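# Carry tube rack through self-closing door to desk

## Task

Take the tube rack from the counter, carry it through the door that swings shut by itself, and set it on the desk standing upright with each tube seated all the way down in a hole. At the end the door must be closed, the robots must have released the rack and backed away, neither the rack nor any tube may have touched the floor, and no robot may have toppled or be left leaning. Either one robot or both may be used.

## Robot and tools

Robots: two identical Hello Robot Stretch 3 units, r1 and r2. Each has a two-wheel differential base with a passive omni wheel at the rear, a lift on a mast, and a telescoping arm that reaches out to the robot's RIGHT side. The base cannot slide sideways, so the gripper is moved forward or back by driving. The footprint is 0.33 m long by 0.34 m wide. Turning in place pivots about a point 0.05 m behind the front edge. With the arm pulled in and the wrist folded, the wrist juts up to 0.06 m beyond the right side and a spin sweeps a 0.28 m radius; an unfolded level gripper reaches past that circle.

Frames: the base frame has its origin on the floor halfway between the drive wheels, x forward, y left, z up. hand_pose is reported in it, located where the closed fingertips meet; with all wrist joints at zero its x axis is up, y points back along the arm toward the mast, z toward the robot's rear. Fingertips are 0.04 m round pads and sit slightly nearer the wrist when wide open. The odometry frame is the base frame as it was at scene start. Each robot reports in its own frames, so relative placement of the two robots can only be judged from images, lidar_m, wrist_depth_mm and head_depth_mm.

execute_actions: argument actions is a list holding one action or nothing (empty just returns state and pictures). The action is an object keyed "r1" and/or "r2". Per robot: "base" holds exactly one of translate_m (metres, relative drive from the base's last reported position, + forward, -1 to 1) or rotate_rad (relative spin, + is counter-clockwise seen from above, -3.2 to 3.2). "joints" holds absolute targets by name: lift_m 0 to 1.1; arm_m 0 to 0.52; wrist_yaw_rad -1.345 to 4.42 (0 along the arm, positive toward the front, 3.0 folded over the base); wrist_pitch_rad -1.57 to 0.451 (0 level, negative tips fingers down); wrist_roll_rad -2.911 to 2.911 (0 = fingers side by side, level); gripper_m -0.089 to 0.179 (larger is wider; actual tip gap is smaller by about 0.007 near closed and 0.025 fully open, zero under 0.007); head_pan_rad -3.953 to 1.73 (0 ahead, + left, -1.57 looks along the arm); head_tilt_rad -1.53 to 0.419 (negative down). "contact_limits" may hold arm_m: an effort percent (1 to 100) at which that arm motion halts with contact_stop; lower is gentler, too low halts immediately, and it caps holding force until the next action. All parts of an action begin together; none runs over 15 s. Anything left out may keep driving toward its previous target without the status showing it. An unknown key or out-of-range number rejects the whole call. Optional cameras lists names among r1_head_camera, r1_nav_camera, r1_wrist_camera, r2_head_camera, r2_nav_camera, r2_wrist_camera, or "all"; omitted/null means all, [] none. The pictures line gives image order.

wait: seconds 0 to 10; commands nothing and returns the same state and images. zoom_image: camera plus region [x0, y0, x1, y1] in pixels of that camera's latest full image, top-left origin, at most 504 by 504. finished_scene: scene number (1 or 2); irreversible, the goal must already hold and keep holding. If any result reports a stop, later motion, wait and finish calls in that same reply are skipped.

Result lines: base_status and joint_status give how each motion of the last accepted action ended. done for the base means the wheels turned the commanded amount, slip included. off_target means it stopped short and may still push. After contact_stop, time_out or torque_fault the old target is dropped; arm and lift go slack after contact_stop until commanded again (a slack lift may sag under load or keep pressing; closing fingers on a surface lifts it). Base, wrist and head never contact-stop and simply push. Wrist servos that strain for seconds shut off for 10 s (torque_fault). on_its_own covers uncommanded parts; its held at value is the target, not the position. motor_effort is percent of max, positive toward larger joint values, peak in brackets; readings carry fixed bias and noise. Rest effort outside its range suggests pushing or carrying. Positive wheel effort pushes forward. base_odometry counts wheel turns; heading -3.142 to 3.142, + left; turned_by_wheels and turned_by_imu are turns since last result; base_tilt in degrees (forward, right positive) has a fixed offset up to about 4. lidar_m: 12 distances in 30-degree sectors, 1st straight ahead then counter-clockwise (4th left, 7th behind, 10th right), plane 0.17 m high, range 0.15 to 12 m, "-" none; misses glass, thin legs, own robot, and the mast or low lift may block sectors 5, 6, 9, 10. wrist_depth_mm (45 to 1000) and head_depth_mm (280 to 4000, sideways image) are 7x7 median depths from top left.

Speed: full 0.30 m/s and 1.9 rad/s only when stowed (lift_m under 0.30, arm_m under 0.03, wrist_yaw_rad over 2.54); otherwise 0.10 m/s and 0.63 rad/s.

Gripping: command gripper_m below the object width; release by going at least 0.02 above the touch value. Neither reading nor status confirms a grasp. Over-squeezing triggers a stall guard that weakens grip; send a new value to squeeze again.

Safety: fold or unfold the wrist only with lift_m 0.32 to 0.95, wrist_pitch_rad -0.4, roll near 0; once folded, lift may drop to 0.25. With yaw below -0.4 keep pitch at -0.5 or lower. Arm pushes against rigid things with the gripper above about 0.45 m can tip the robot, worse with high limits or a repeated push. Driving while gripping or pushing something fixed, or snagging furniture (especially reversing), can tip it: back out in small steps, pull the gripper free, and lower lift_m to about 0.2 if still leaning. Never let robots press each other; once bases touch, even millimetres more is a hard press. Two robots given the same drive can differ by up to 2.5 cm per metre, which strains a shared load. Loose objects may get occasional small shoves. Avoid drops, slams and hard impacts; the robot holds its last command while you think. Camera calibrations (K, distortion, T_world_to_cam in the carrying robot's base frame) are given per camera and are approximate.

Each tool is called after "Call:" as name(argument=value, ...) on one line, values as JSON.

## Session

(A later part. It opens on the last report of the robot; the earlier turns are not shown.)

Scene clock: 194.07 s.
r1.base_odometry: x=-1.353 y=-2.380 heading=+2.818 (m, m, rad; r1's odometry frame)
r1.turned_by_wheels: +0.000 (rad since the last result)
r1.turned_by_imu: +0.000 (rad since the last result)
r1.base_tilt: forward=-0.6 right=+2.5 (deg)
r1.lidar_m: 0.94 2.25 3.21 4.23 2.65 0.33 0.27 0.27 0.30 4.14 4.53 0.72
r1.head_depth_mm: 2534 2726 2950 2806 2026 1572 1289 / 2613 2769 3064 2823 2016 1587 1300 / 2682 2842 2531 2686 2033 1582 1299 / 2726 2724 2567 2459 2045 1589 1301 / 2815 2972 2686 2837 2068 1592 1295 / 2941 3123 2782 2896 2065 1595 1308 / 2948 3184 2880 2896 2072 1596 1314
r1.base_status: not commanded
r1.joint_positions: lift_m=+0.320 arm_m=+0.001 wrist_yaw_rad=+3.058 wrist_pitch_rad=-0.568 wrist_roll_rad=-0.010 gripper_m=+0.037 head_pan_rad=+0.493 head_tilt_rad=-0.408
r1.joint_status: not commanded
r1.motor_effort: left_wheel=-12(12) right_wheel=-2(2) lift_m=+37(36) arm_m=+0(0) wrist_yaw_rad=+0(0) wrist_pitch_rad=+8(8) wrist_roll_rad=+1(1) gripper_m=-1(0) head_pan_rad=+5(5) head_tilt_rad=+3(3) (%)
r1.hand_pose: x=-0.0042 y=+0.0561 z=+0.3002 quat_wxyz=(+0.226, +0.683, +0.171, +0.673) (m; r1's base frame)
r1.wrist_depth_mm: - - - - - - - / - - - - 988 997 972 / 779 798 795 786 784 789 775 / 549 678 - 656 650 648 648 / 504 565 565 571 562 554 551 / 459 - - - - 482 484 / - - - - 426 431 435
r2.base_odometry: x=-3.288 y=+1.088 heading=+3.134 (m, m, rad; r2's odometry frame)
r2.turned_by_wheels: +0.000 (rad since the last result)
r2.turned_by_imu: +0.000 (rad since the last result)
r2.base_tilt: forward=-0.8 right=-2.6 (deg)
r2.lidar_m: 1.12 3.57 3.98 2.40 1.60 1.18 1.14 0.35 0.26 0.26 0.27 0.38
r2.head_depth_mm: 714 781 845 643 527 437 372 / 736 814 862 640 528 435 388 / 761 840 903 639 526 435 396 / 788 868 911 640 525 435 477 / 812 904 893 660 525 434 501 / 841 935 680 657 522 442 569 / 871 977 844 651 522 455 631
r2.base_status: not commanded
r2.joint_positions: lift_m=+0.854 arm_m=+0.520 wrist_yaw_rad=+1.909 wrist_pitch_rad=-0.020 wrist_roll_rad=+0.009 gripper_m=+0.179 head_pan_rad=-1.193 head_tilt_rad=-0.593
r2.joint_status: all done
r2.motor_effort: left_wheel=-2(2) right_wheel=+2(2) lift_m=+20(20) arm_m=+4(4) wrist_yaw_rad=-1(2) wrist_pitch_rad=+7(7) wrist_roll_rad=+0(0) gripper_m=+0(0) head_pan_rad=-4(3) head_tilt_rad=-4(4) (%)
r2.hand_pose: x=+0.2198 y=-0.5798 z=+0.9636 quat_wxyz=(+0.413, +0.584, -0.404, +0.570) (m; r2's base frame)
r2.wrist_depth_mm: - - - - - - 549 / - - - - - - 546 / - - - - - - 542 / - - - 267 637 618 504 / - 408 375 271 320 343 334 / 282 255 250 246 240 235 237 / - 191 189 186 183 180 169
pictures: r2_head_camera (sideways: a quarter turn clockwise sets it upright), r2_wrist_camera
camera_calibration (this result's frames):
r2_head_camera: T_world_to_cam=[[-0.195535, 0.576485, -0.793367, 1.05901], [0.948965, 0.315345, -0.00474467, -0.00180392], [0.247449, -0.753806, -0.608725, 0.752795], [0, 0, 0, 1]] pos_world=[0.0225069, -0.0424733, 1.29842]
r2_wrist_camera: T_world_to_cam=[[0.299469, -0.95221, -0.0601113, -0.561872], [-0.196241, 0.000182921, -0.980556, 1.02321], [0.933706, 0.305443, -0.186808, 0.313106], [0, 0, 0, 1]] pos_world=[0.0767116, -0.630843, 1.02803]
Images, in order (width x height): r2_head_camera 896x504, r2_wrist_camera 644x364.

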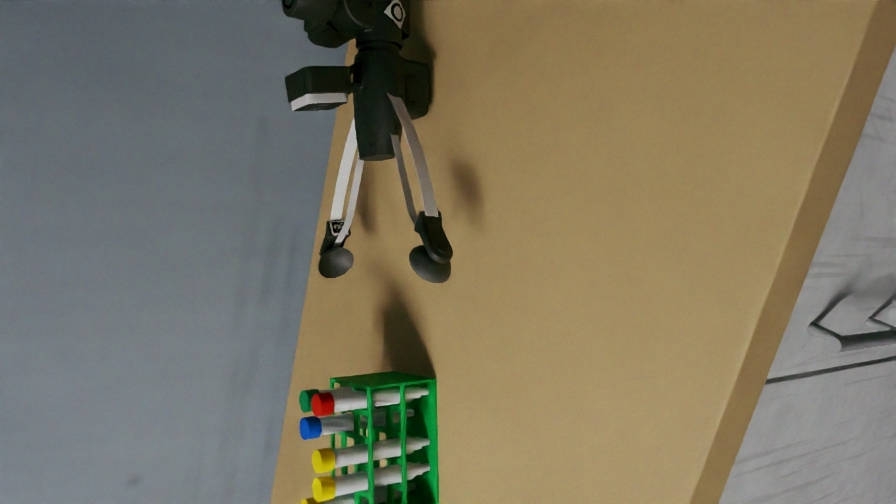

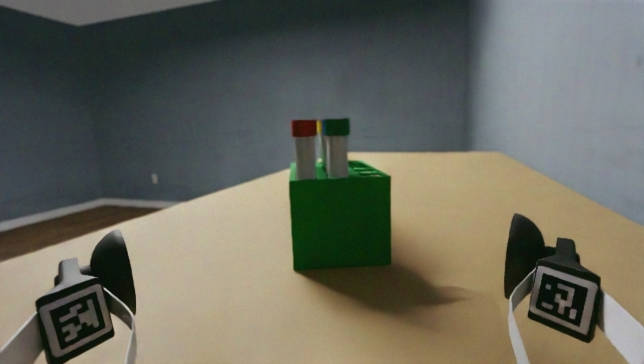

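Call:
execute_actions(actions=[{"r2":{"base":{"translate_m":0.136},"joints":{"arm_m":0.492}}}], cameras=["r2_head_camera","r2_wrist_camera"])

Scene clock: 200.00 s.
r1.base_odometry: x=-1.353 y=-2.380 heading=+2.818 (m, m, rad; r1's odometry frame)
r1.turned_by_wheels: +0.000 (rad since the last result)
r1.turned_by_imu: +0.001 (rad since the last result)
r1.base_tilt: forward=-0.7 right=+2.5 (deg)
r1.lidar_m: 0.94 2.29 3.21 4.23 2.65 0.33 0.27 0.27 0.30 4.09 4.53 0.72
r1.head_depth_mm: 2537 2749 2959 2828 2019 1573 1297 / 2590 2810 3044 2803 2027 1583 1291 / 2654 2815 2553 2714 2032 1584 1295 / 2775 2880 2598 2672 2060 1587 1297 / 2778 2775 2663 2743 2063 1586 1301 / 2936 3076 2784 2875 2057 1608 1307 / 2967 3187 2880 2889 2073 1598 1303
r1.base_status: not commanded
r1.joint_positions: lift_m=+0.320 arm_m=+0.001 wrist_yaw_rad=+3.058 wrist_pitch_rad=-0.568 wrist_roll_rad=-0.010 gripper_m=+0.037 head_pan_rad=+0.493 head_tilt_rad=-0.408
r1.joint_status: not commanded
r1.motor_effort: left_wheel=-12(12) right_wheel=-2(2) lift_m=+36(36) arm_m=+0(0) wrist_yaw_rad=+0(1) wrist_pitch_rad=+8(8) wrist_roll_rad=+1(1) gripper_m=+0(0) head_pan_rad=+5(5) head_tilt_rad=+2(3) (%)
r1.hand_pose: x=-0.0042 y=+0.0561 z=+0.3002 quat_wxyz=(+0.226, +0.683, +0.171, +0.673) (m; r1's base frame)
r1.wrist_depth_mm: - - - - - - - / - - - 977 - 978 974 / 775 785 801 810 788 784 773 / 551 673 - 643 648 652 642 / 511 555 562 574 576 554 553 / 457 - - - - 487 491 / - - - - 422 429 427
r2.base_odometry: x=-3.424 y=+1.089 heading=+3.134 (m, m, rad; r2's odometry frame)
r2.turned_by_wheels: +0.000 (rad since the last result)
r2.turned_by_imu: -0.001 (rad since the last result)
r2.base_tilt: forward=-0.8 right=-2.4 (deg)
r2.lidar_m: 1.13 3.42 3.98 2.69 1.78 1.32 1.28 0.36 0.27 0.26 0.27 0.38
r2.head_depth_mm: 716 784 845 642 527 437 381 / 738 814 869 629 527 436 389 / 764 839 900 642 526 435 403 / 789 869 896 617 524 434 486 / 817 908 892 614 523 434 529 / 845 946 886 634 522 444 580 / 878 982 887 655 521 459 643
r2.base_status: done
r2.joint_positions: lift_m=+0.854 arm_m=+0.492 wrist_yaw_rad=+1.909 wrist_pitch_rad=-0.020 wrist_roll_rad=+0.009 gripper_m=+0.179 head_pan_rad=-1.193 head_tilt_rad=-0.593
r2.joint_status: all done
r2.motor_effort: left_wheel=-2(2) right_wheel=+2(6) lift_m=+20(20) arm_m=-3(3) wrist_yaw_rad=-1(1) wrist_pitch_rad=+8(8) wrist_roll_rad=+0(0) gripper_m=+0(0) head_pan_rad=-3(3) head_tilt_rad=-4(5) (%)
r2.hand_pose: x=+0.2198 y=-0.5523 z=+0.9636 quat_wxyz=(+0.413, +0.584, -0.404, +0.570) (m; r2's base frame)
r2.wrist_depth_mm: - - - - - - 616 / - - - - - - 616 / - - - 204 - - 611 / - - - 184 653 619 518 / - 421 133 130 294 346 334 / 284 255 131 131 135 236 237 / - 190 134 135 139 180 170
pictures: r2_head_camera (sideways: a quarter turn clockwise sets it upright), r2_wrist_camera
camera_calibration (this result's frames):
r2_head_camera: T_world_to_cam=[[-0.195535, 0.576485, -0.793367, 1.05901], [0.948965, 0.315345, -0.00474466, -0.00180393], [0.247449, -0.753806, -0.608725, 0.752795], [0, 0, 0, 1]] pos_world=[0.0225069, -0.0424733, 1.29842]
r2_wrist_camera: T_world_to_cam=[[0.299469, -0.95221, -0.0601113, -0.53562], [-0.196241, 0.000182861, -0.980556, 1.02321], [0.933706, 0.305443, -0.186808, 0.304685], [0, 0, 0, 1]] pos_world=[0.0767116, -0.603273, 1.02803]
Images, in order (width x height): r2_head_camera 896x504, r2_wrist_camera 644x364.

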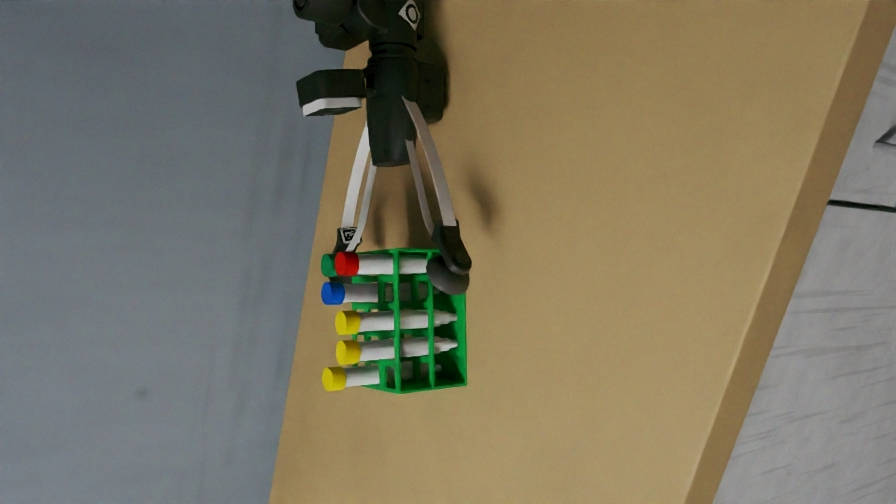

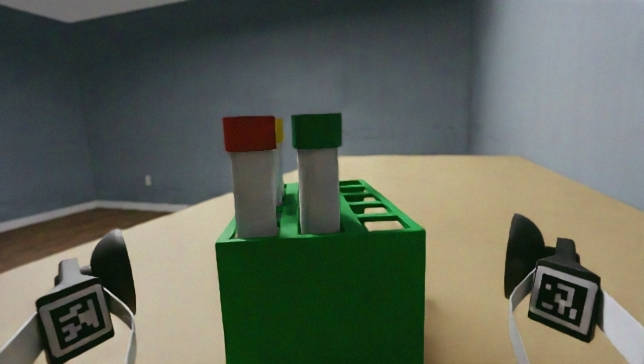

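Matches the scene-1 grasp. Close.

Call:
execute_actions(actions=[{"r2":{"joints":{"gripper_m":0.075}}}], cameras=[])

Call:
execute_actions(actions=[{"r2":{"joints":{"gripper_m":0.048}}}], cameras=[])

Call:
execute_actions(actions=[{"r2":{"joints":{"lift_m":0.9}}}], cameras=["r2_head_camera","r2_wrist_camera"])

Scene clock: 204.67 s.
r1.base_odometry: x=-1.353 y=-2.380 heading=+2.818 (m, m, rad; r1's odometry frame)
r1.turned_by_wheels: +0.000 (rad since the last result)
r1.turned_by_imu: +0.001 (rad since the last result)
r1.base_tilt: forward=-0.7 right=+2.5 (deg)
r1.lidar_m: 0.94 2.29 3.22 4.23 2.65 0.33 0.27 0.27 0.30 4.14 4.50 0.72
r1.head_depth_mm: 2559 2729 2957 2832 2009 1561 1295 / 2635 2817 3018 2817 2014 1585 1288 / 2675 2813 2550 2717 2036 1575 1294 / 2738 2899 2570 2691 2043 1583 1299 / 2794 2771 2668 2762 2054 1594 1304 / 2849 3079 2777 2904 2051 1598 1311 / 2991 3171 2909 2901 2074 1599 1311
r1.base_status: not commanded
r1.joint_positions: lift_m=+0.320 arm_m=+0.001 wrist_yaw_rad=+3.058 wrist_pitch_rad=-0.568 wrist_roll_rad=-0.010 gripper_m=+0.037 head_pan_rad=+0.493 head_tilt_rad=-0.408
r1.joint_status: not commanded
r1.motor_effort: left_wheel=-12(12) right_wheel=-2(1) lift_m=+37(36) arm_m=+0(0) wrist_yaw_rad=+0(1) wrist_pitch_rad=+8(8) wrist_roll_rad=+1(1) gripper_m=-1(1) head_pan_rad=+5(5) head_tilt_rad=+3(3) (%)
r1.hand_pose: x=-0.0042 y=+0.0561 z=+0.3002 quat_wxyz=(+0.226, +0.683, +0.171, +0.673) (m; r1's base frame)
r1.wrist_depth_mm: - - - - - - - / - - - - 969 979 934 / 769 807 784 791 777 781 778 / 546 665 - 657 655 654 646 / 512 561 565 584 567 553 556 / 456 - - - - 490 479 / - - - - 420 431 425
r2.base_odometry: x=-3.424 y=+1.089 heading=+3.134 (m, m, rad; r2's odometry frame)
r2.turned_by_wheels: +0.000 (rad since the last result)
r2.turned_by_imu: -0.001 (rad since the last result)
r2.base_tilt: forward=-0.9 right=-2.4 (deg)
r2.lidar_m: 1.13 3.45 3.98 2.69 1.78 1.32 1.28 0.36 0.27 0.26 0.27 0.38
r2.head_depth_mm: 717 785 846 643 528 437 380 / 739 812 867 640 529 437 388 / 764 845 897 664 526 436 403 / 788 871 918 622 525 436 485 / 813 907 892 615 523 435 530 / 842 940 892 635 522 444 581 / 873 982 884 657 522 460 644
r2.base_status: not commanded
r2.joint_positions: lift_m=+0.854 arm_m=+0.492 wrist_yaw_rad=+1.909 wrist_pitch_rad=-0.018 wrist_roll_rad=+0.009 gripper_m=+0.075 head_pan_rad=-1.193 head_tilt_rad=-0.593
r2.joint_status: all done
r2.motor_effort: left_wheel=-2(2) right_wheel=+2(2) lift_m=+20(20) arm_m=-3(3) wrist_yaw_rad=-1(1) wrist_pitch_rad=+7(8) wrist_roll_rad=+0(0) gripper_m=-7(84) head_pan_rad=-3(4) head_tilt_rad=-4(5) (%)
r2.hand_pose: x=+0.2199 y=-0.5522 z=+0.9643 quat_wxyz=(+0.412, +0.583, -0.405, +0.571) (m; r2's base frame)
r2.wrist_depth_mm: - - - - - - 613 / - - - - - - 612 / - - - 209 - - 606 / - - - 187 667 632 524 / - 393 135 132 142 344 335 / 265 260 131 134 136 238 233 / 196 192 137 138 141 181 179
pictures: none
No camera images: the call's "cameras" was empty. Leave "cameras" out to get every camera's image.

Scene clock: 205.43 s.
r1.base_odometry: x=-1.353 y=-2.380 heading=+2.818 (m, m, rad; r1's odometry frame)
r1.turned_by_wheels: +0.000 (rad since the last result)
r1.turned_by_imu: +0.000 (rad since the last result)
r1.base_tilt: forward=-0.7 right=+2.5 (deg)
r1.lidar_m: 0.94 2.30 3.20 4.23 2.64 0.33 0.27 0.27 0.30 4.09 4.52 0.72
r1.head_depth_mm: 2563 2713 2951 2817 2017 1564 1291 / 2582 2784 3047 2790 2035 1574 1296 / 2670 2815 2532 2688 2042 1581 1291 / 2730 2915 2607 2689 2057 1596 1301 / 2787 2796 2671 2747 2078 1589 1297 / 2881 3057 2777 2878 2056 1588 1305 / 3012 3143 2878 2929 2070 1597 1315
r1.base_status: not commanded
r1.joint_positions: lift_m=+0.320 arm_m=+0.001 wrist_yaw_rad=+3.058 wrist_pitch_rad=-0.568 wrist_roll_rad=-0.010 gripper_m=+0.037 head_pan_rad=+0.493 head_tilt_rad=-0.408
r1.joint_status: not commanded
r1.motor_effort: left_wheel=-12(12) right_wheel=-2(2) lift_m=+36(36) arm_m=+0(0) wrist_yaw_rad=+0(1) wrist_pitch_rad=+8(8) wrist_roll_rad=+1(1) gripper_m=-1(0) head_pan_rad=+5(5) head_tilt_rad=+3(2) (%)
r1.hand_pose: x=-0.0042 y=+0.0561 z=+0.3002 quat_wxyz=(+0.226, +0.683, +0.171, +0.673) (m; r1's base frame)
r1.wrist_depth_mm: - - - - - - - / - - - 1000 986 967 999 / 786 798 782 803 787 781 804 / 546 659 - 661 668 663 647 / 504 567 562 580 571 557 545 / 461 - - - - 481 481 / - - - - 419 437 432
r2.base_odometry: x=-3.424 y=+1.089 heading=+3.134 (m, m, rad; r2's odometry frame)
r2.turned_by_wheels: +0.000 (rad since the last result)
r2.turned_by_imu: +0.000 (rad since the last result)
r2.base_tilt: forward=-0.9 right=-2.3 (deg)
r2.lidar_m: 1.13 3.44 3.97 2.68 1.79 1.32 1.28 0.36 0.27 0.26 0.27 0.38
r2.head_depth_mm: 715 784 846 641 528 437 381 / 739 815 868 642 528 436 389 / 761 842 896 662 526 435 404 / 789 872 915 618 525 434 486 / 814 904 895 613 524 434 529 / 847 944 893 633 522 444 581 / 876 982 884 657 522 459 644
r2.base_status: not commanded
r2.joint_positions: lift_m=+0.854 arm_m=+0.492 wrist_yaw_rad=+1.909 wrist_pitch_rad=-0.017 wrist_roll_rad=+0.009 gripper_m=+0.049 head_pan_rad=-1.193 head_tilt_rad=-0.593
r2.joint_status: all done
r2.motor_effort: left_wheel=-3(2) right_wheel=+3(2) lift_m=+20(20) arm_m=-3(3) wrist_yaw_rad=-1(1) wrist_pitch_rad=+6(6) wrist_roll_rad=+0(0) gripper_m=-17(89) head_pan_rad=-3(4) head_tilt_rad=-5(4) (%)
r2.hand_pose: x=+0.2199 y=-0.5522 z=+0.9645 quat_wxyz=(+0.412, +0.583, -0.405, +0.571) (m; r2's base frame)
r2.wrist_depth_mm: - - - - - - 613 / - - - - - - 605 / - - - 186 - - 600 / - - - 186 663 643 532 / - 394 135 133 143 346 334 / 266 261 132 134 136 238 233 / 197 192 136 138 143 182 179
pictures: none
No camera images: the call's "cameras" was empty. Leave "cameras" out to get every camera's image.

Scene clock: 206.67 s.
r1.base_odometry: x=-1.353 y=-2.380 heading=+2.818 (m, m, rad; r1's odometry frame)
r1.turned_by_wheels: +0.000 (rad since the last result)
r1.turned_by_imu: +0.000 (rad since the last result)
r1.base_tilt: forward=-0.7 right=+2.5 (deg)
r1.lidar_m: 0.94 2.29 3.23 4.25 2.65 0.33 0.27 0.27 0.30 4.12 4.52 0.72
r1.head_depth_mm: 2521 2665 2977 2831 2020 1569 1291 / 2562 2840 3038 2850 2038 1578 1289 / 2614 2851 2530 2711 2031 1587 1296 / 2735 2901 2586 2631 2027 1593 1298 / 2761 2968 2668 2734 2078 1593 1302 / 2877 3063 2760 2902 2052 1585 1305 / 3044 3178 2922 2932 2072 1586 1313
r1.base_status: not commanded
r1.joint_positions: lift_m=+0.320 arm_m=+0.001 wrist_yaw_rad=+3.058 wrist_pitch_rad=-0.568 wrist_roll_rad=-0.010 gripper_m=+0.037 head_pan_rad=+0.493 head_tilt_rad=-0.408
r1.joint_status: not commanded
r1.motor_effort: left_wheel=-12(12) right_wheel=-2(2) lift_m=+36(36) arm_m=+0(0) wrist_yaw_rad=+0(0) wrist_pitch_rad=+8(8) wrist_roll_rad=+1(1) gripper_m=-1(0) head_pan_rad=+5(5) head_tilt_rad=+3(2) (%)
r1.hand_pose: x=-0.0042 y=+0.0561 z=+0.3002 quat_wxyz=(+0.226, +0.683, +0.171, +0.673) (m; r1's base frame)
r1.wrist_depth_mm: - - - - - - - / - - 991 982 981 961 973 / 771 798 791 776 791 785 763 / 549 659 - 647 660 646 642 / 517 569 555 570 573 562 556 / 455 - - - - 482 481 / - - - - 423 432 427
r2.base_odometry: x=-3.424 y=+1.089 heading=+3.134 (m, m, rad; r2's odometry frame)
r2.turned_by_wheels: +0.000 (rad since the last result)
r2.turned_by_imu: +0.000 (rad since the last result)
r2.base_tilt: forward=-0.9 right=-2.4 (deg)
r2.lidar_m: 1.14 3.46 3.97 2.69 1.79 1.32 1.28 0.36 0.27 0.26 0.27 0.38
r2.head_depth_mm: 717 783 - 666 528 437 381 / 738 811 893 664 528 436 388 / 763 840 907 664 524 435 403 / 787 873 813 638 524 434 485 / 815 908 585 614 523 433 529 / 845 939 777 635 522 443 581 / 875 981 888 656 523 459 643
r2.base_status: not commanded
r2.joint_positions: lift_m=+0.900 arm_m=+0.492 wrist_yaw_rad=+1.909 wrist_pitch_rad=-0.028 wrist_roll_rad=+0.009 gripper_m=+0.049 head_pan_rad=-1.193 head_tilt_rad=-0.593
r2.joint_status: all done
r2.motor_effort: left_wheel=-2(2) right_wheel=+2(2) lift_m=+26(29) arm_m=-3(3) wrist_yaw_rad=-1(1) wrist_pitch_rad=+10(11) wrist_roll_rad=+0(0) gripper_m=-17(17) head_pan_rad=-4(3) head_tilt_rad=-4(4) (%)
r2.hand_pose: x=+0.2196 y=-0.5523 z=+1.0071 quat_wxyz=(+0.415, +0.585, -0.402, +0.569) (m; r2's base frame)
r2.wrist_depth_mm: - - - - - - 610 / - - - - - - 612 / - - - 211 - - 610 / - - - 189 861 824 602 / - - 135 133 144 462 450 / - 349 132 135 137 319 313 / 263 259 137 138 142 246 241
pictures: r2_head_camera (sideways: a quarter turn clockwise sets it upright), r2_wrist_camera
camera_calibration (this result's frames):
r2_head_camera: T_world_to_cam=[[-0.195535, 0.576485, -0.793367, 1.05901], [0.948965, 0.315345, -0.00474466, -0.00180393], [0.247449, -0.753806, -0.608725, 0.752795], [0, 0, 0, 1]] pos_world=[0.0225069, -0.0424733, 1.29842]
r2_wrist_camera: T_world_to_cam=[[0.299009, -0.952373, -0.0598312, -0.533278], [-0.203797, -0.00247985, -0.97901, 1.0645], [0.932234, 0.304927, -0.194832, 0.321183], [0, 0, 0, 1]] pos_world=[0.0769792, -0.603177, 1.07283]
Images, in order (width x height): r2_head_camera 896x504, r2_wrist_camera 644x364.

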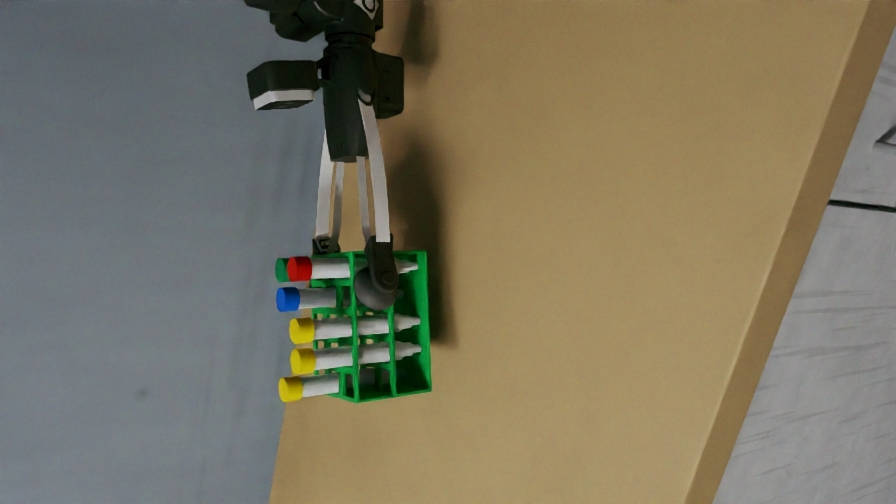

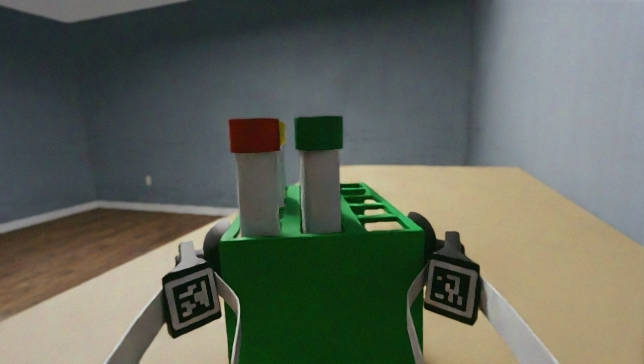

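Call:
execute_actions(actions=[{"r2":{"joints":{"arm_m":0.0,"wrist_yaw_rad":1.8,"lift_m":0.93,"head_pan_rad":-0.3,"head_tilt_rad":-0.9}}}], cameras=["r2_head_camera"])

Call:
execute_actions(actions=[{"r2":{"base":{"rotate_rad":-1.19},"joints":{"head_pan_rad":-3.1,"head_tilt_rad":-0.6}}}], cameras=["r2_wrist_camera"])

Call:
execute_actions(actions=[{"r2":{"base":{"translate_m":-1.0}}}], cameras=["r2_nav_camera","r2_wrist_camera"])

Scene clock: 222.07 s.
r1.base_odometry: x=-1.353 y=-2.380 heading=+2.818 (m, m, rad; r1's odometry frame)
r1.turned_by_wheels: +0.000 (rad since the last result)
r1.turned_by_imu: +0.001 (rad since the last result)
r1.base_tilt: forward=-0.6 right=+2.5 (deg)
r1.lidar_m: 0.94 2.30 3.22 4.24 2.65 0.33 0.27 0.27 0.30 4.09 4.54 0.72
r1.head_depth_mm: 2525 2692 2914 2827 2023 1569 1291 / 2587 2807 3051 2837 2027 1573 1290 / 2660 2842 2557 2692 2038 1577 1297 / 2722 2879 2631 2683 2037 1591 1301 / 2778 2614 2687 2672 2050 1607 1299 / 2908 3054 2807 2936 2065 1598 1304 / 3019 3177 2928 2913 2081 1618 1314
r1.base_status: not commanded
r1.joint_positions: lift_m=+0.320 arm_m=+0.001 wrist_yaw_rad=+3.058 wrist_pitch_rad=-0.568 wrist_roll_rad=-0.010 gripper_m=+0.037 head_pan_rad=+0.493 head_tilt_rad=-0.408
r1.joint_status: not commanded
r1.motor_effort: left_wheel=-12(12) right_wheel=-2(2) lift_m=+36(36) arm_m=+1(0) wrist_yaw_rad=+0(1) wrist_pitch_rad=+8(8) wrist_roll_rad=+1(1) gripper_m=-1(0) head_pan_rad=+5(5) head_tilt_rad=+2(2) (%)
r1.hand_pose: x=-0.0042 y=+0.0561 z=+0.3002 quat_wxyz=(+0.226, +0.683, +0.171, +0.673) (m; r1's base frame)
r1.wrist_depth_mm: - - - - - - - / - - 991 - 975 1000 976 / 761 794 789 774 782 767 778 / 544 672 - 654 650 653 651 / 499 566 564 573 578 554 550 / 460 - - - - 480 485 / - - - - 424 428 431
r2.base_odometry: x=-3.424 y=+1.089 heading=+3.134 (m, m, rad; r2's odometry frame)
r2.turned_by_wheels: +0.000 (rad since the last result)
r2.turned_by_imu: -0.001 (rad since the last result)
r2.base_tilt: forward=-0.9 right=-2.5 (deg)
r2.lidar_m: 1.13 3.46 3.97 2.69 1.78 1.32 1.28 0.36 0.27 0.26 0.27 0.38
r2.head_depth_mm: 836 666 554 484 528 - 721 / 831 663 554 579 688 - 903 / 829 661 616 318 922 1202 1135 / 819 802 810 290 1365 1259 1135 / 981 1192 339 306 1378 1261 1133 / 2832 2249 323 1510 1410 1254 1129 / 2853 2264 1880 1620 1419 1255 1124
r2.base_status: not commanded
r2.joint_positions: lift_m=+0.930 arm_m=+0.001 wrist_yaw_rad=+1.802 wrist_pitch_rad=-0.029 wrist_roll_rad=+0.009 gripper_m=+0.049 head_pan_rad=-0.307 head_tilt_rad=-0.889
r2.joint_status: all done
r2.motor_effort: left_wheel=-2(3) right_wheel=+2(2) lift_m=+26(28) arm_m=-3(4) wrist_yaw_rad=-2(4) wrist_pitch_rad=+11(11) wrist_roll_rad=+0(0) gripper_m=-17(17) head_pan_rad=+1(32) head_tilt_rad=-7(35) (%)
r2.hand_pose: x=+0.2273 y=-0.0870 z=+1.0371 quat_wxyz=(+0.445, +0.563, -0.433, +0.546) (m; r2's base frame)
r2.wrist_depth_mm: - - - - - - - / - - - - - - - / - - - 210 - - - / - - - 189 - 969 937 / - - 135 133 143 547 533 / - - 132 135 136 391 376 / - - 137 138 142 509 287
pictures: r2_head_camera (sideways: a quarter turn clockwise sets it upright)
camera_calibration (this result's frames):
r2_head_camera: T_world_to_cam=[[-0.765524, 0.274941, -0.581705, 0.78666], [0.352093, 0.935727, -0.0210865, 0.0231073], [0.53852, -0.220957, -0.813126, 1.01685], [0, 0, 0, 1]] pos_world=[0.0464762, -0.0132269, 1.28492]
Images, in order (width x height): r2_head_camera 896x504.

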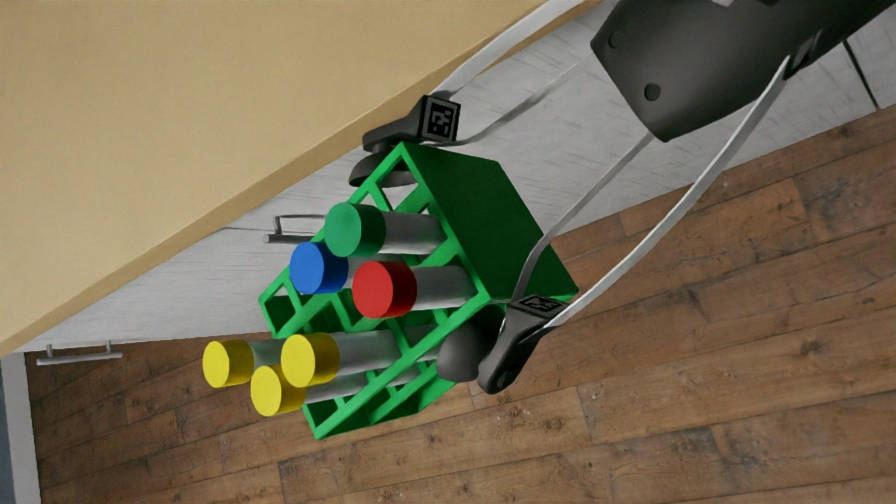

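Scene clock: 224.93 s.
r1.base_odometry: x=-1.353 y=-2.380 heading=+2.818 (m, m, rad; r1's odometry frame)
r1.turned_by_wheels: +0.000 (rad since the last result)
r1.turned_by_imu: +0.000 (rad since the last result)
r1.base_tilt: forward=-0.7 right=+2.5 (deg)
r1.lidar_m: 0.94 2.38 3.20 4.24 2.65 0.33 0.27 0.27 0.30 4.11 4.52 0.72
r1.head_depth_mm: 2557 2680 2915 2844 2031 1574 1299 / 2552 2776 3090 2824 2030 1580 1298 / 2655 2829 2537 2688 2050 1579 1293 / 2728 2880 2604 2699 2037 1583 1297 / 2834 2925 2670 2531 2057 1583 1305 / 2889 3063 2799 2935 2056 1594 1309 / 3004 3160 2879 2929 2065 1609 1317
r1.base_status: not commanded
r1.joint_positions: lift_m=+0.320 arm_m=+0.001 wrist_yaw_rad=+3.058 wrist_pitch_rad=-0.568 wrist_roll_rad=-0.010 gripper_m=+0.037 head_pan_rad=+0.493 head_tilt_rad=-0.408
r1.joint_status: not commanded
r1.motor_effort: left_wheel=-12(12) right_wheel=-2(2) lift_m=+36(36) arm_m=+0(0) wrist_yaw_rad=-1(1) wrist_pitch_rad=+8(8) wrist_roll_rad=+1(1) gripper_m=+0(1) head_pan_rad=+5(5) head_tilt_rad=+3(3) (%)
r1.hand_pose: x=-0.0042 y=+0.0561 z=+0.3002 quat_wxyz=(+0.226, +0.683, +0.171, +0.673) (m; r1's base frame)
r1.wrist_depth_mm: - - - - - - - / - - 983 986 997 997 975 / 782 800 792 788 784 795 800 / 559 657 - 659 652 661 651 / 504 567 570 574 567 558 545 / 457 - - - - 480 484 / - - - - 425 430 427
r2.base_odometry: x=-3.424 y=+1.089 heading=+1.944 (m, m, rad; r2's odometry frame)
r2.turned_by_wheels: -1.190 (rad since the last result)
r2.turned_by_imu: -1.168 (rad since the last result)
r2.base_tilt: forward=-0.8 right=-2.4 (deg)
r2.lidar_m: 0.26 0.33 0.72 3.34 4.16 3.84 2.07 1.38 1.28 0.42 0.28 0.26
r2.head_depth_mm: 3357 3678 3007 2399 - - - / 2323 2588 2855 2453 - - - / 2342 2575 2768 2362 - - - / 2389 2627 2741 2310 1766 1467 - / 2534 2872 2985 2222 1748 1487 - / - - 2940 2177 1744 1496 - / 1741 1885 2015 2057 1767 1491 -
r2.base_status: done
r2.joint_positions: lift_m=+0.930 arm_m=+0.001 wrist_yaw_rad=+1.802 wrist_pitch_rad=-0.029 wrist_roll_rad=+0.009 gripper_m=+0.049 head_pan_rad=-3.093 head_tilt_rad=-0.606
r2.joint_status: all done
r2.motor_effort: left_wheel=+2(6) right_wheel=-2(4) lift_m=+27(26) arm_m=-3(3) wrist_yaw_rad=-2(2) wrist_pitch_rad=+11(11) wrist_roll_rad=+0(0) gripper_m=-18(17) head_pan_rad=-3(31) head_tilt_rad=+4(34) (%)
r2.hand_pose: x=+0.2273 y=-0.0870 z=+1.0371 quat_wxyz=(+0.445, +0.563, -0.433, +0.546) (m; r2's base frame)
r2.wrist_depth_mm: - - - 868 742 632 560 / - - - 893 753 648 574 / - - - 212 774 662 585 / - - 836 191 777 679 597 / 628 610 136 134 144 548 527 / 469 412 133 134 136 378 377 / 546 328 137 138 142 293 287
pictures: r2_wrist_camera
camera_calibration (this result's frames):
r2_wrist_camera: T_world_to_cam=[[0.195273, -0.978923, -0.0598172, -0.0693139], [-0.20322, 0.0192806, -0.978943, 1.09819], [0.959463, 0.203318, -0.195171, 0.163262], [0, 0, 0, 1]] pos_world=[0.0800648, -0.122221, 1.10278]
Images, in order (width x height): r2_wrist_camera 644x364.

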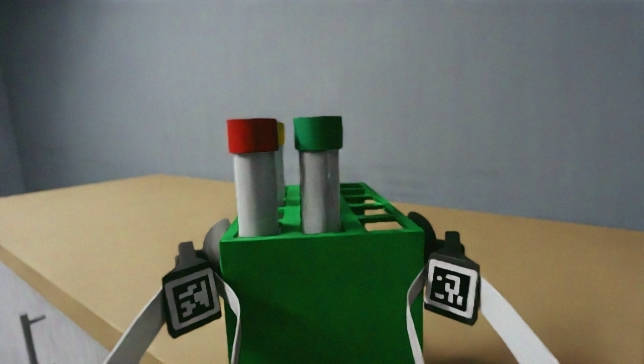

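Scene clock: 235.90 s.
r1.base_odometry: x=-1.353 y=-2.380 heading=+2.818 (m, m, rad; r1's odometry frame)
r1.turned_by_wheels: +0.000 (rad since the last result)
r1.turned_by_imu: +0.001 (rad since the last result)
r1.base_tilt: forward=-0.7 right=+2.5 (deg)
r1.lidar_m: 0.94 1.39 3.21 4.23 2.65 0.33 0.27 0.27 0.30 4.11 4.51 0.72
r1.head_depth_mm: 2521 2672 2961 2817 2017 1575 1295 / 2573 2816 3056 2856 2027 1586 1289 / 2655 2800 2558 2710 2031 1590 1303 / 2724 2877 2634 2712 1787 1565 1293 / 2757 1563 2657 2749 1774 1549 1298 / 2842 2685 2781 2953 2044 1598 1315 / 2963 3181 2896 2935 2062 1599 1305
r1.base_status: not commanded
r1.joint_positions: lift_m=+0.320 arm_m=+0.001 wrist_yaw_rad=+3.058 wrist_pitch_rad=-0.568 wrist_roll_rad=-0.010 gripper_m=+0.037 head_pan_rad=+0.493 head_tilt_rad=-0.408
r1.joint_status: not commanded
r1.motor_effort: left_wheel=-12(12) right_wheel=-2(2) lift_m=+36(36) arm_m=+0(0) wrist_yaw_rad=+0(1) wrist_pitch_rad=+8(8) wrist_roll_rad=+1(1) gripper_m=-1(1) head_pan_rad=+5(5) head_tilt_rad=+3(3) (%)
r1.hand_pose: x=-0.0042 y=+0.0561 z=+0.3002 quat_wxyz=(+0.226, +0.683, +0.171, +0.673) (m; r1's base frame)
r1.wrist_depth_mm: - - - - - - - / - - - - 977 983 957 / 770 807 798 797 792 781 782 / 543 653 - 654 667 649 645 / 498 572 563 578 569 564 549 / 458 - - - - 482 484 / - - - - 425 434 427
r2.base_odometry: x=-3.059 y=+0.158 heading=+1.944 (m, m, rad; r2's odometry frame)
r2.turned_by_wheels: +0.000 (rad since the last result)
r2.turned_by_imu: -0.005 (rad since the last result)
r2.base_tilt: forward=-0.9 right=-2.4 (deg)
r2.lidar_m: 1.18 1.50 3.68 3.73 3.19 1.73 1.43 0.97 0.89 0.90 1.14 1.17
r2.head_depth_mm: 1441 1596 1786 1973 - - - / 1473 1625 1815 1992 - - - / 1456 1624 1654 2013 - - - / 1524 1704 1843 1940 1756 1471 - / 1560 1764 1951 2118 1763 1488 - / 2987 3497 2930 2208 1744 1482 - / 3238 3666 2930 2196 1757 1480 -
r2.base_status: done
r2.joint_positions: lift_m=+0.930 arm_m=+0.001 wrist_yaw_rad=+1.802 wrist_pitch_rad=-0.029 wrist_roll_rad=+0.009 gripper_m=+0.049 head_pan_rad=-3.093 head_tilt_rad=-0.606
r2.joint_status: not commanded
r2.motor_effort: left_wheel=+2(2) right_wheel=-2(5) lift_m=+27(26) arm_m=-3(3) wrist_yaw_rad=-2(2) wrist_pitch_rad=+11(11) wrist_roll_rad=+0(0) gripper_m=-17(18) head_pan_rad=-3(3) head_tilt_rad=+4(4) (%)
r2.hand_pose: x=+0.2273 y=-0.0870 z=+1.0371 quat_wxyz=(+0.445, +0.563, -0.433, +0.546) (m; r2's base frame)
r2.wrist_depth_mm: - - - - - - - / - - - - - - - / - - - 210 - - - / - - - 190 - 975 - / - - 135 133 143 947 - / - - 132 135 137 968 - / - - 137 138 142 - -
pictures: r2_nav_camera (sideways: a quarter turn counterclockwise sets it upright), r2_wrist_camera
camera_calibration (this result's frames):
r2_nav_camera: T_world_to_cam=[[-0.601762, -0.0823547, 0.794418, -0.987819], [-0.0544367, 0.996586, 0.0620776, -0.0300546], [-0.796818, -0.00588958, -0.604191, 0.753915], [0, 0, 0, 1]] pos_world=[0.00466486, -0.0469593, 1.24212]
r2_wrist_camera: T_world_to_cam=[[0.195273, -0.978923, -0.0598172, -0.0693138], [-0.20322, 0.0192807, -0.978943, 1.09819], [0.959463, 0.203318, -0.195171, 0.163262], [0, 0, 0, 1]] pos_world=[0.0800648, -0.122221, 1.10278]
Images, in order (width x height): r2_nav_camera 672x504, r2_wrist_camera 644x364.

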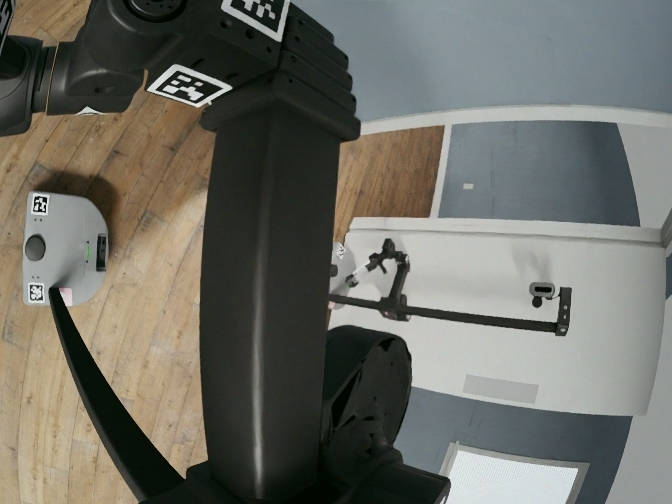

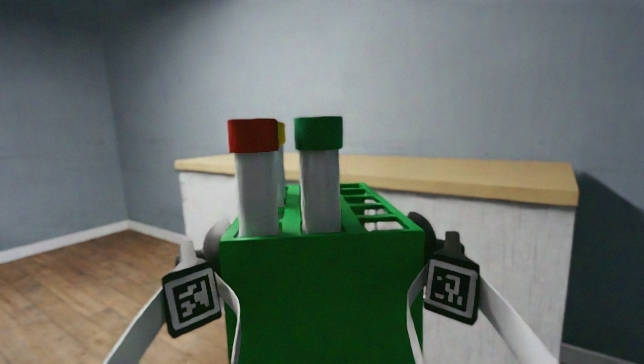

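Call:
execute_actions(actions=[{"r2":{"base":{"translate_m":-1.0}},"r1":{"joints":{"head_pan_rad":-0.2,"head_tilt_rad":-1.2}}}], cameras=[])

Call:
execute_actions(actions=[{"r2":{"base":{"rotate_rad":0.86}}}], cameras=["r1_nav_camera","r2_nav_camera"])

Scene clock: 250.23 s.
r1.base_odometry: x=-1.353 y=-2.380 heading=+2.818 (m, m, rad; r1's odometry frame)
r1.turned_by_wheels: +0.000 (rad since the last result)
r1.turned_by_imu: +0.002 (rad since the last result)
r1.base_tilt: forward=-0.7 right=+2.5 (deg)
r1.lidar_m: 0.94 0.41 0.41 4.23 2.64 0.33 0.27 0.27 0.30 4.09 4.56 0.72
r1.head_depth_mm: 1713 1549 1442 1340 1251 1180 728 / 828 1542 1446 1338 1248 1178 824 / 752 961 1380 1325 1245 - 912 / 937 1168 1396 1326 1243 - - / 1296 1514 1432 1326 1198 1198 - / 1661 1541 1419 1157 1095 1161 - / 1670 1529 1411 1318 1098 1155 1102
r1.base_status: not commanded
r1.joint_positions: lift_m=+0.320 arm_m=+0.001 wrist_yaw_rad=+3.058 wrist_pitch_rad=-0.568 wrist_roll_rad=-0.010 gripper_m=+0.037 head_pan_rad=-0.193 head_tilt_rad=-1.185
r1.joint_status: all done
r1.motor_effort: left_wheel=-12(12) right_wheel=-2(2) lift_m=+37(36) arm_m=+0(0) wrist_yaw_rad=+0(1) wrist_pitch_rad=+8(8) wrist_roll_rad=+1(1) gripper_m=-1(1) head_pan_rad=-4(54) head_tilt_rad=-7(38) (%)
r1.hand_pose: x=-0.0042 y=+0.0561 z=+0.3002 quat_wxyz=(+0.226, +0.683, +0.171, +0.673) (m; r1's base frame)
r1.wrist_depth_mm: - - - - - - - / - - - - - 959 372 / 769 813 778 790 787 766 455 / 548 650 - 663 640 418 409 / 500 561 562 574 574 359 353 / 460 - - - - 349 314 / - - - - 424 344 313
r2.base_odometry: x=-2.694 y=-0.773 heading=+1.944 (m, m, rad; r2's odometry frame)
r2.turned_by_wheels: +0.000 (rad since the last result)
r2.turned_by_imu: -0.005 (rad since the last result)
r2.base_tilt: forward=-0.9 right=-2.5 (deg)
r2.lidar_m: 2.09 2.65 4.06 3.33 2.21 0.49 0.44 0.89 4.61 0.53 0.65 1.36
r2.head_depth_mm: 608 673 730 510 - - - / 383 683 766 829 - - - / 630 699 788 857 - - - / 641 712 800 905 1017 1240 - / 653 725 816 934 1078 910 - / 665 740 837 979 1176 1419 - / 705 804 929 2001 1747 1492 -
r2.base_status: done
r2.joint_positions: lift_m=+0.930 arm_m=+0.001 wrist_yaw_rad=+1.802 wrist_pitch_rad=-0.029 wrist_roll_rad=+0.009 gripper_m=+0.049 head_pan_rad=-3.093 head_tilt_rad=-0.606
r2.joint_status: not commanded
r2.motor_effort: left_wheel=+2(3) right_wheel=-1(6) lift_m=+26(26) arm_m=-3(2) wrist_yaw_rad=-2(2) wrist_pitch_rad=+10(11) wrist_roll_rad=+0(0) gripper_m=-17(17) head_pan_rad=-2(4) head_tilt_rad=+4(4) (%)
r2.hand_pose: x=+0.2273 y=-0.0870 z=+1.0371 quat_wxyz=(+0.445, +0.563, -0.433, +0.546) (m; r2's base frame)
r2.wrist_depth_mm: - - - - - - - / - - - - - - - / - - - 210 - - - / - - - 189 - - - / - - 135 134 144 - - / - - 132 134 137 - - / - - 137 138 143 - -
pictures: none
No camera images: the call's "cameras" was empty. Leave "cameras" out to get every camera's image.

Scene clock: 252.60 s.
r1.base_odometry: x=-1.353 y=-2.380 heading=+2.818 (m, m, rad; r1's odometry frame)
r1.turned_by_wheels: +0.000 (rad since the last result)
r1.turned_by_imu: +0.000 (rad since the last result)
r1.base_tilt: forward=-0.6 right=+2.5 (deg)
r1.lidar_m: 0.94 0.31 3.20 4.24 2.64 0.33 0.27 0.27 0.30 4.10 4.52 0.72
r1.head_depth_mm: 1689 1559 1439 1338 1254 1175 727 / 831 1555 1442 1340 1249 1178 823 / 750 956 1392 1335 1250 - 905 / 932 1166 1393 1330 1244 - - / 1303 1507 1416 1173 1220 1197 - / 1664 1533 1415 1156 1195 1165 - / 1660 1525 1415 1168 1211 1161 1106
r1.base_status: not commanded
r1.joint_positions: lift_m=+0.320 arm_m=+0.001 wrist_yaw_rad=+3.058 wrist_pitch_rad=-0.568 wrist_roll_rad=-0.010 gripper_m=+0.037 head_pan_rad=-0.193 head_tilt_rad=-1.185
r1.joint_status: not commanded
r1.motor_effort: left_wheel=-12(12) right_wheel=-2(2) lift_m=+36(36) arm_m=+0(0) wrist_yaw_rad=-1(1) wrist_pitch_rad=+8(9) wrist_roll_rad=+0(1) gripper_m=-1(0) head_pan_rad=-4(4) head_tilt_rad=-6(7) (%)
r1.hand_pose: x=-0.0042 y=+0.0561 z=+0.3002 quat_wxyz=(+0.226, +0.683, +0.171, +0.673) (m; r1's base frame)
r1.wrist_depth_mm: - - - - - - - / - - - 964 978 958 959 / 762 811 799 785 776 772 755 / 545 666 - 654 653 652 394 / 501 575 566 587 584 519 341 / 453 - - - - 473 321 / - - - - 419 430 310
r2.base_odometry: x=-2.694 y=-0.773 heading=+2.804 (m, m, rad; r2's odometry frame)
r2.turned_by_wheels: +0.860 (rad since the last result)
r2.turned_by_imu: +0.843 (rad since the last result)
r2.base_tilt: forward=-0.8 right=-2.5 (deg)
r2.lidar_m: 4.08 4.04 2.44 0.78 0.45 0.78 3.75 0.53 0.58 0.94 2.09 2.33
r2.head_depth_mm: 3123 3289 2985 2378 - - - / 3757 3813 3020 2440 - - - / - - 2994 2402 - - - / - - 2969 2296 1768 1477 - / - - 2975 2201 1742 1497 - / - - 2963 2198 1770 1486 - / 3991 - 2943 2171 1760 1499 -
r2.base_status: done
r2.joint_positions: lift_m=+0.930 arm_m=+0.001 wrist_yaw_rad=+1.802 wrist_pitch_rad=-0.029 wrist_roll_rad=+0.009 gripper_m=+0.049 head_pan_rad=-3.093 head_tilt_rad=-0.606
r2.joint_status: not commanded
r2.motor_effort: left_wheel=-3(5) right_wheel=+3(6) lift_m=+27(26) arm_m=-3(3) wrist_yaw_rad=-1(2) wrist_pitch_rad=+10(11) wrist_roll_rad=+0(0) gripper_m=-17(17) head_pan_rad=-3(3) head_tilt_rad=+4(4) (%)
r2.hand_pose: x=+0.2273 y=-0.0870 z=+1.0371 quat_wxyz=(+0.445, +0.563, -0.433, +0.546) (m; r2's base frame)
r2.wrist_depth_mm: - - - - - - - / - - - - - - - / - - - 213 - - - / - - - 188 - - - / - - 135 134 144 - - / - - 132 134 136 - - / - - 137 138 142 - -
pictures: r1_nav_camera (sideways: a quarter turn counterclockwise sets it upright), r2_nav_camera (sideways: a quarter turn counterclockwise sets it upright)
camera_calibration (this result's frames):
r1_nav_camera: T_world_to_cam=[[0.926944, -0.161356, 0.338732, -0.410889], [-0.192548, -0.97943, 0.0603537, -0.0221428], [0.322026, -0.121166, -0.938945, 1.17616], [0, 0, 0, 1]] pos_world=[-0.00214634, 0.0545242, 1.24487]
r2_nav_camera: T_world_to_cam=[[-0.601718, -0.0823197, 0.794455, -0.987868], [-0.0543788, 0.996589, 0.062078, -0.0300555], [-0.796855, -0.00584807, -0.604142, 0.753852], [0, 0, 0, 1]] pos_world=[0.00465864, -0.0469594, 1.24212]
Images, in order (width x height): r1_nav_camera 672x504, r2_nav_camera 672x504.

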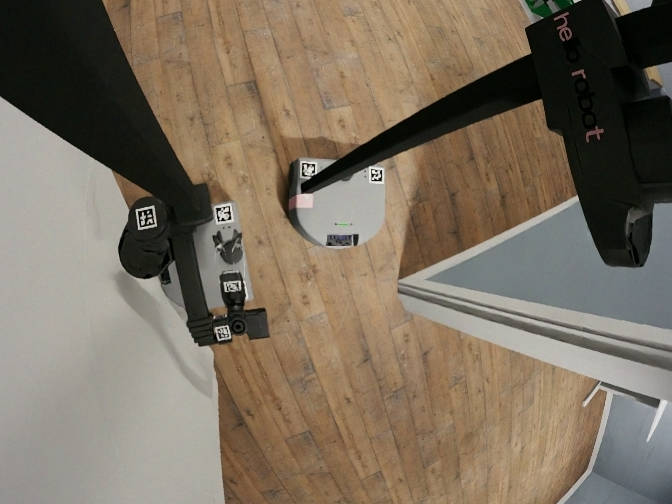

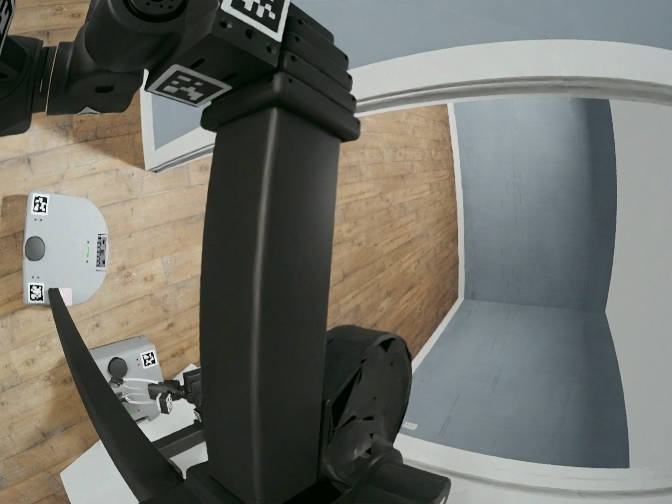

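Call:
execute_actions(actions=[{"r2":{"base":{"translate_m":-0.9},"joints":{"head_pan_rad":-1.5,"head_tilt_rad":-0.4}}}], cameras=["r1_nav_camera","r2_nav_camera","r2_head_camera"])

Scene clock: 273.27 s.
r1.base_odometry: x=-1.353 y=-2.380 heading=+2.818 (m, m, rad; r1's odometry frame)
r1.turned_by_wheels: +0.000 (rad since the last result)
r1.turned_by_imu: +0.002 (rad since the last result)
r1.base_tilt: forward=-0.7 right=+2.5 (deg)
r1.lidar_m: 0.94 2.57 3.22 4.25 2.64 0.33 0.27 0.27 0.30 0.70 0.68 0.72
r1.head_depth_mm: 1694 1579 1436 1309 1251 1180 727 / 833 1535 1441 1335 1253 1183 823 / 753 957 1391 1326 1250 - 913 / 933 1165 1396 1326 1252 - - / 1298 1508 1428 1331 1239 1193 - / 1654 1537 1422 1321 1235 1158 - / 1648 1529 1425 1323 1237 1160 1103
r1.base_status: not commanded
r1.joint_positions: lift_m=+0.320 arm_m=+0.001 wrist_yaw_rad=+3.058 wrist_pitch_rad=-0.568 wrist_roll_rad=-0.010 gripper_m=+0.037 head_pan_rad=-0.193 head_tilt_rad=-1.185
r1.joint_status: not commanded
r1.motor_effort: left_wheel=-12(12) right_wheel=-2(2) lift_m=+37(36) arm_m=+0(1) wrist_yaw_rad=+0(0) wrist_pitch_rad=+8(8) wrist_roll_rad=+1(1) gripper_m=-1(1) head_pan_rad=-5(5) head_tilt_rad=-7(8) (%)
r1.hand_pose: x=-0.0042 y=+0.0561 z=+0.3002 quat_wxyz=(+0.226, +0.683, +0.171, +0.673) (m; r1's base frame)
r1.wrist_depth_mm: - - - - - - - / - - - - 973 980 981 / 761 796 789 782 773 787 763 / 545 672 - 661 646 642 642 / 501 570 561 572 579 555 553 / 455 - - - - 480 485 / - - - - 422 429 434
r2.base_odometry: x=-1.845 y=-1.071 heading=+2.804 (m, m, rad; r2's odometry frame)
r2.turned_by_wheels: +0.000 (rad since the last result)
r2.turned_by_imu: -0.005 (rad since the last result)
r2.base_tilt: forward=-0.9 right=-2.4 (deg)
r2.lidar_m: 4.93 0.68 0.50 0.48 1.77 1.98 3.25 3.76 3.06 2.56 0.49 0.49
r2.head_depth_mm: 2982 3219 3589 3077 2228 1710 - / 2946 3083 3505 3118 2219 1709 - / 2825 2988 3351 3164 2216 1714 - / 2720 2877 3203 3098 2217 1721 1469 / 2673 2809 3067 2903 2231 1724 1406 / 2610 2771 3004 3116 2203 1723 1395 / 2521 2735 2906 3084 2204 1724 1401
r2.base_status: done
r2.joint_positions: lift_m=+0.930 arm_m=+0.001 wrist_yaw_rad=+1.802 wrist_pitch_rad=-0.029 wrist_roll_rad=+0.009 gripper_m=+0.049 head_pan_rad=-1.507 head_tilt_rad=-0.409
r2.joint_status: all done
r2.motor_effort: left_wheel=-2(8) right_wheel=+2(3) lift_m=+27(26) arm_m=-3(3) wrist_yaw_rad=-2(2) wrist_pitch_rad=+11(11) wrist_roll_rad=+0(0) gripper_m=-17(16) head_pan_rad=+2(30) head_tilt_rad=+7(30) (%)
r2.hand_pose: x=+0.2273 y=-0.0870 z=+1.0371 quat_wxyz=(+0.445, +0.563, -0.433, +0.546) (m; r2's base frame)
r2.wrist_depth_mm: 584 - - - - - 319 / - - - - - - 317 / - - - 211 - - 319 / 975 - - 189 - - 322 / 939 - 136 134 144 - 325 / 910 - 132 134 137 - 316 / 866 833 137 138 142 - 318
pictures: r1_nav_camera (sideways: a quarter turn counterclockwise sets it upright), r2_head_camera (sideways: a quarter turn clockwise sets it upright), r2_nav_camera (sideways: a quarter turn counterclockwise sets it upright)
camera_calibration (this result's frames):
r1_nav_camera: T_world_to_cam=[[0.926945, -0.161359, 0.338727, -0.410882], [-0.19255, -0.979429, 0.0603537, -0.0221428], [0.322021, -0.121166, -0.938947, 1.17616], [0, 0, 0, 1]] pos_world=[-0.00214649, 0.0545243, 1.24487]
r2_head_camera: T_world_to_cam=[[0.00196562, 0.453619, -0.891193, 1.18537], [0.99996, 0.00690544, 0.00572041, -0.0157395], [0.00874897, -0.891169, -0.453588, 0.552407], [0, 0, 0, 1]] pos_world=[0.00857587, -0.0453088, 1.30705]
r2_nav_camera: T_world_to_cam=[[0.0807405, -0.433508, 0.897525, -1.12643], [-0.996437, -0.057139, 0.0620401, -0.0242756], [0.0243887, -0.899336, -0.436577, 0.530825], [0, 0, 0, 1]] pos_world=[0.0538136, -0.0123154, 1.24425]
Images, in order (width x height): r1_nav_camera 672x504, r2_head_camera 896x504, r2_nav_camera 672x504.

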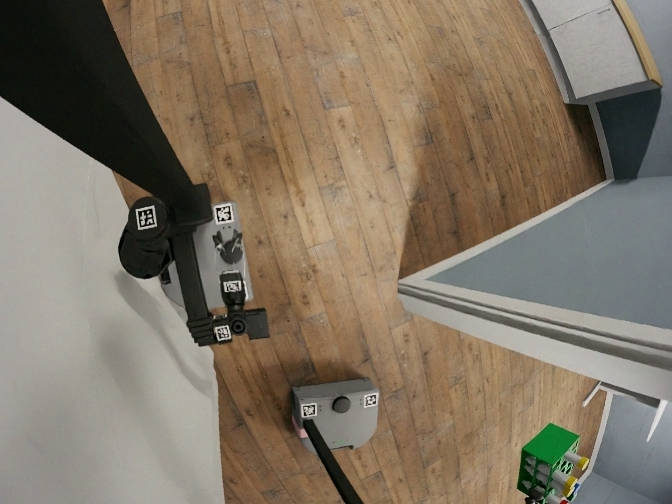

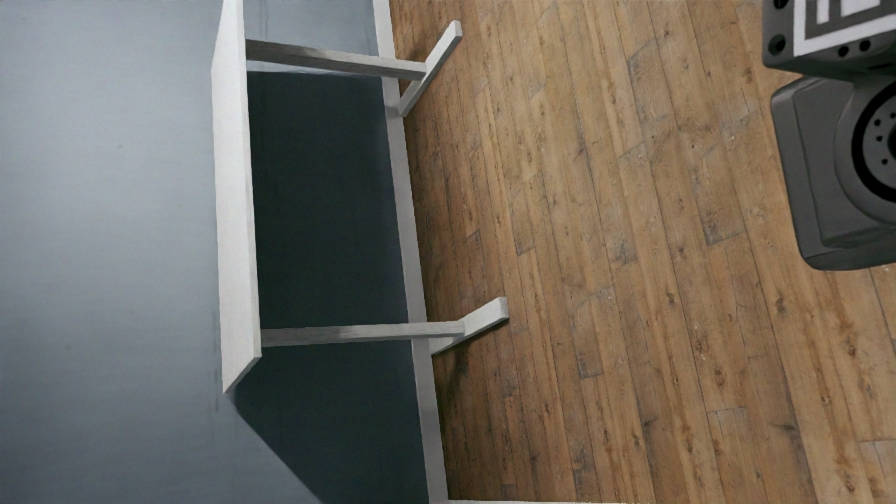

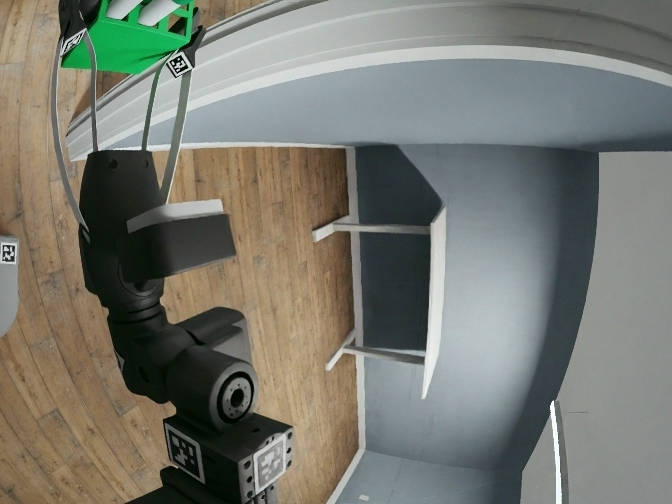

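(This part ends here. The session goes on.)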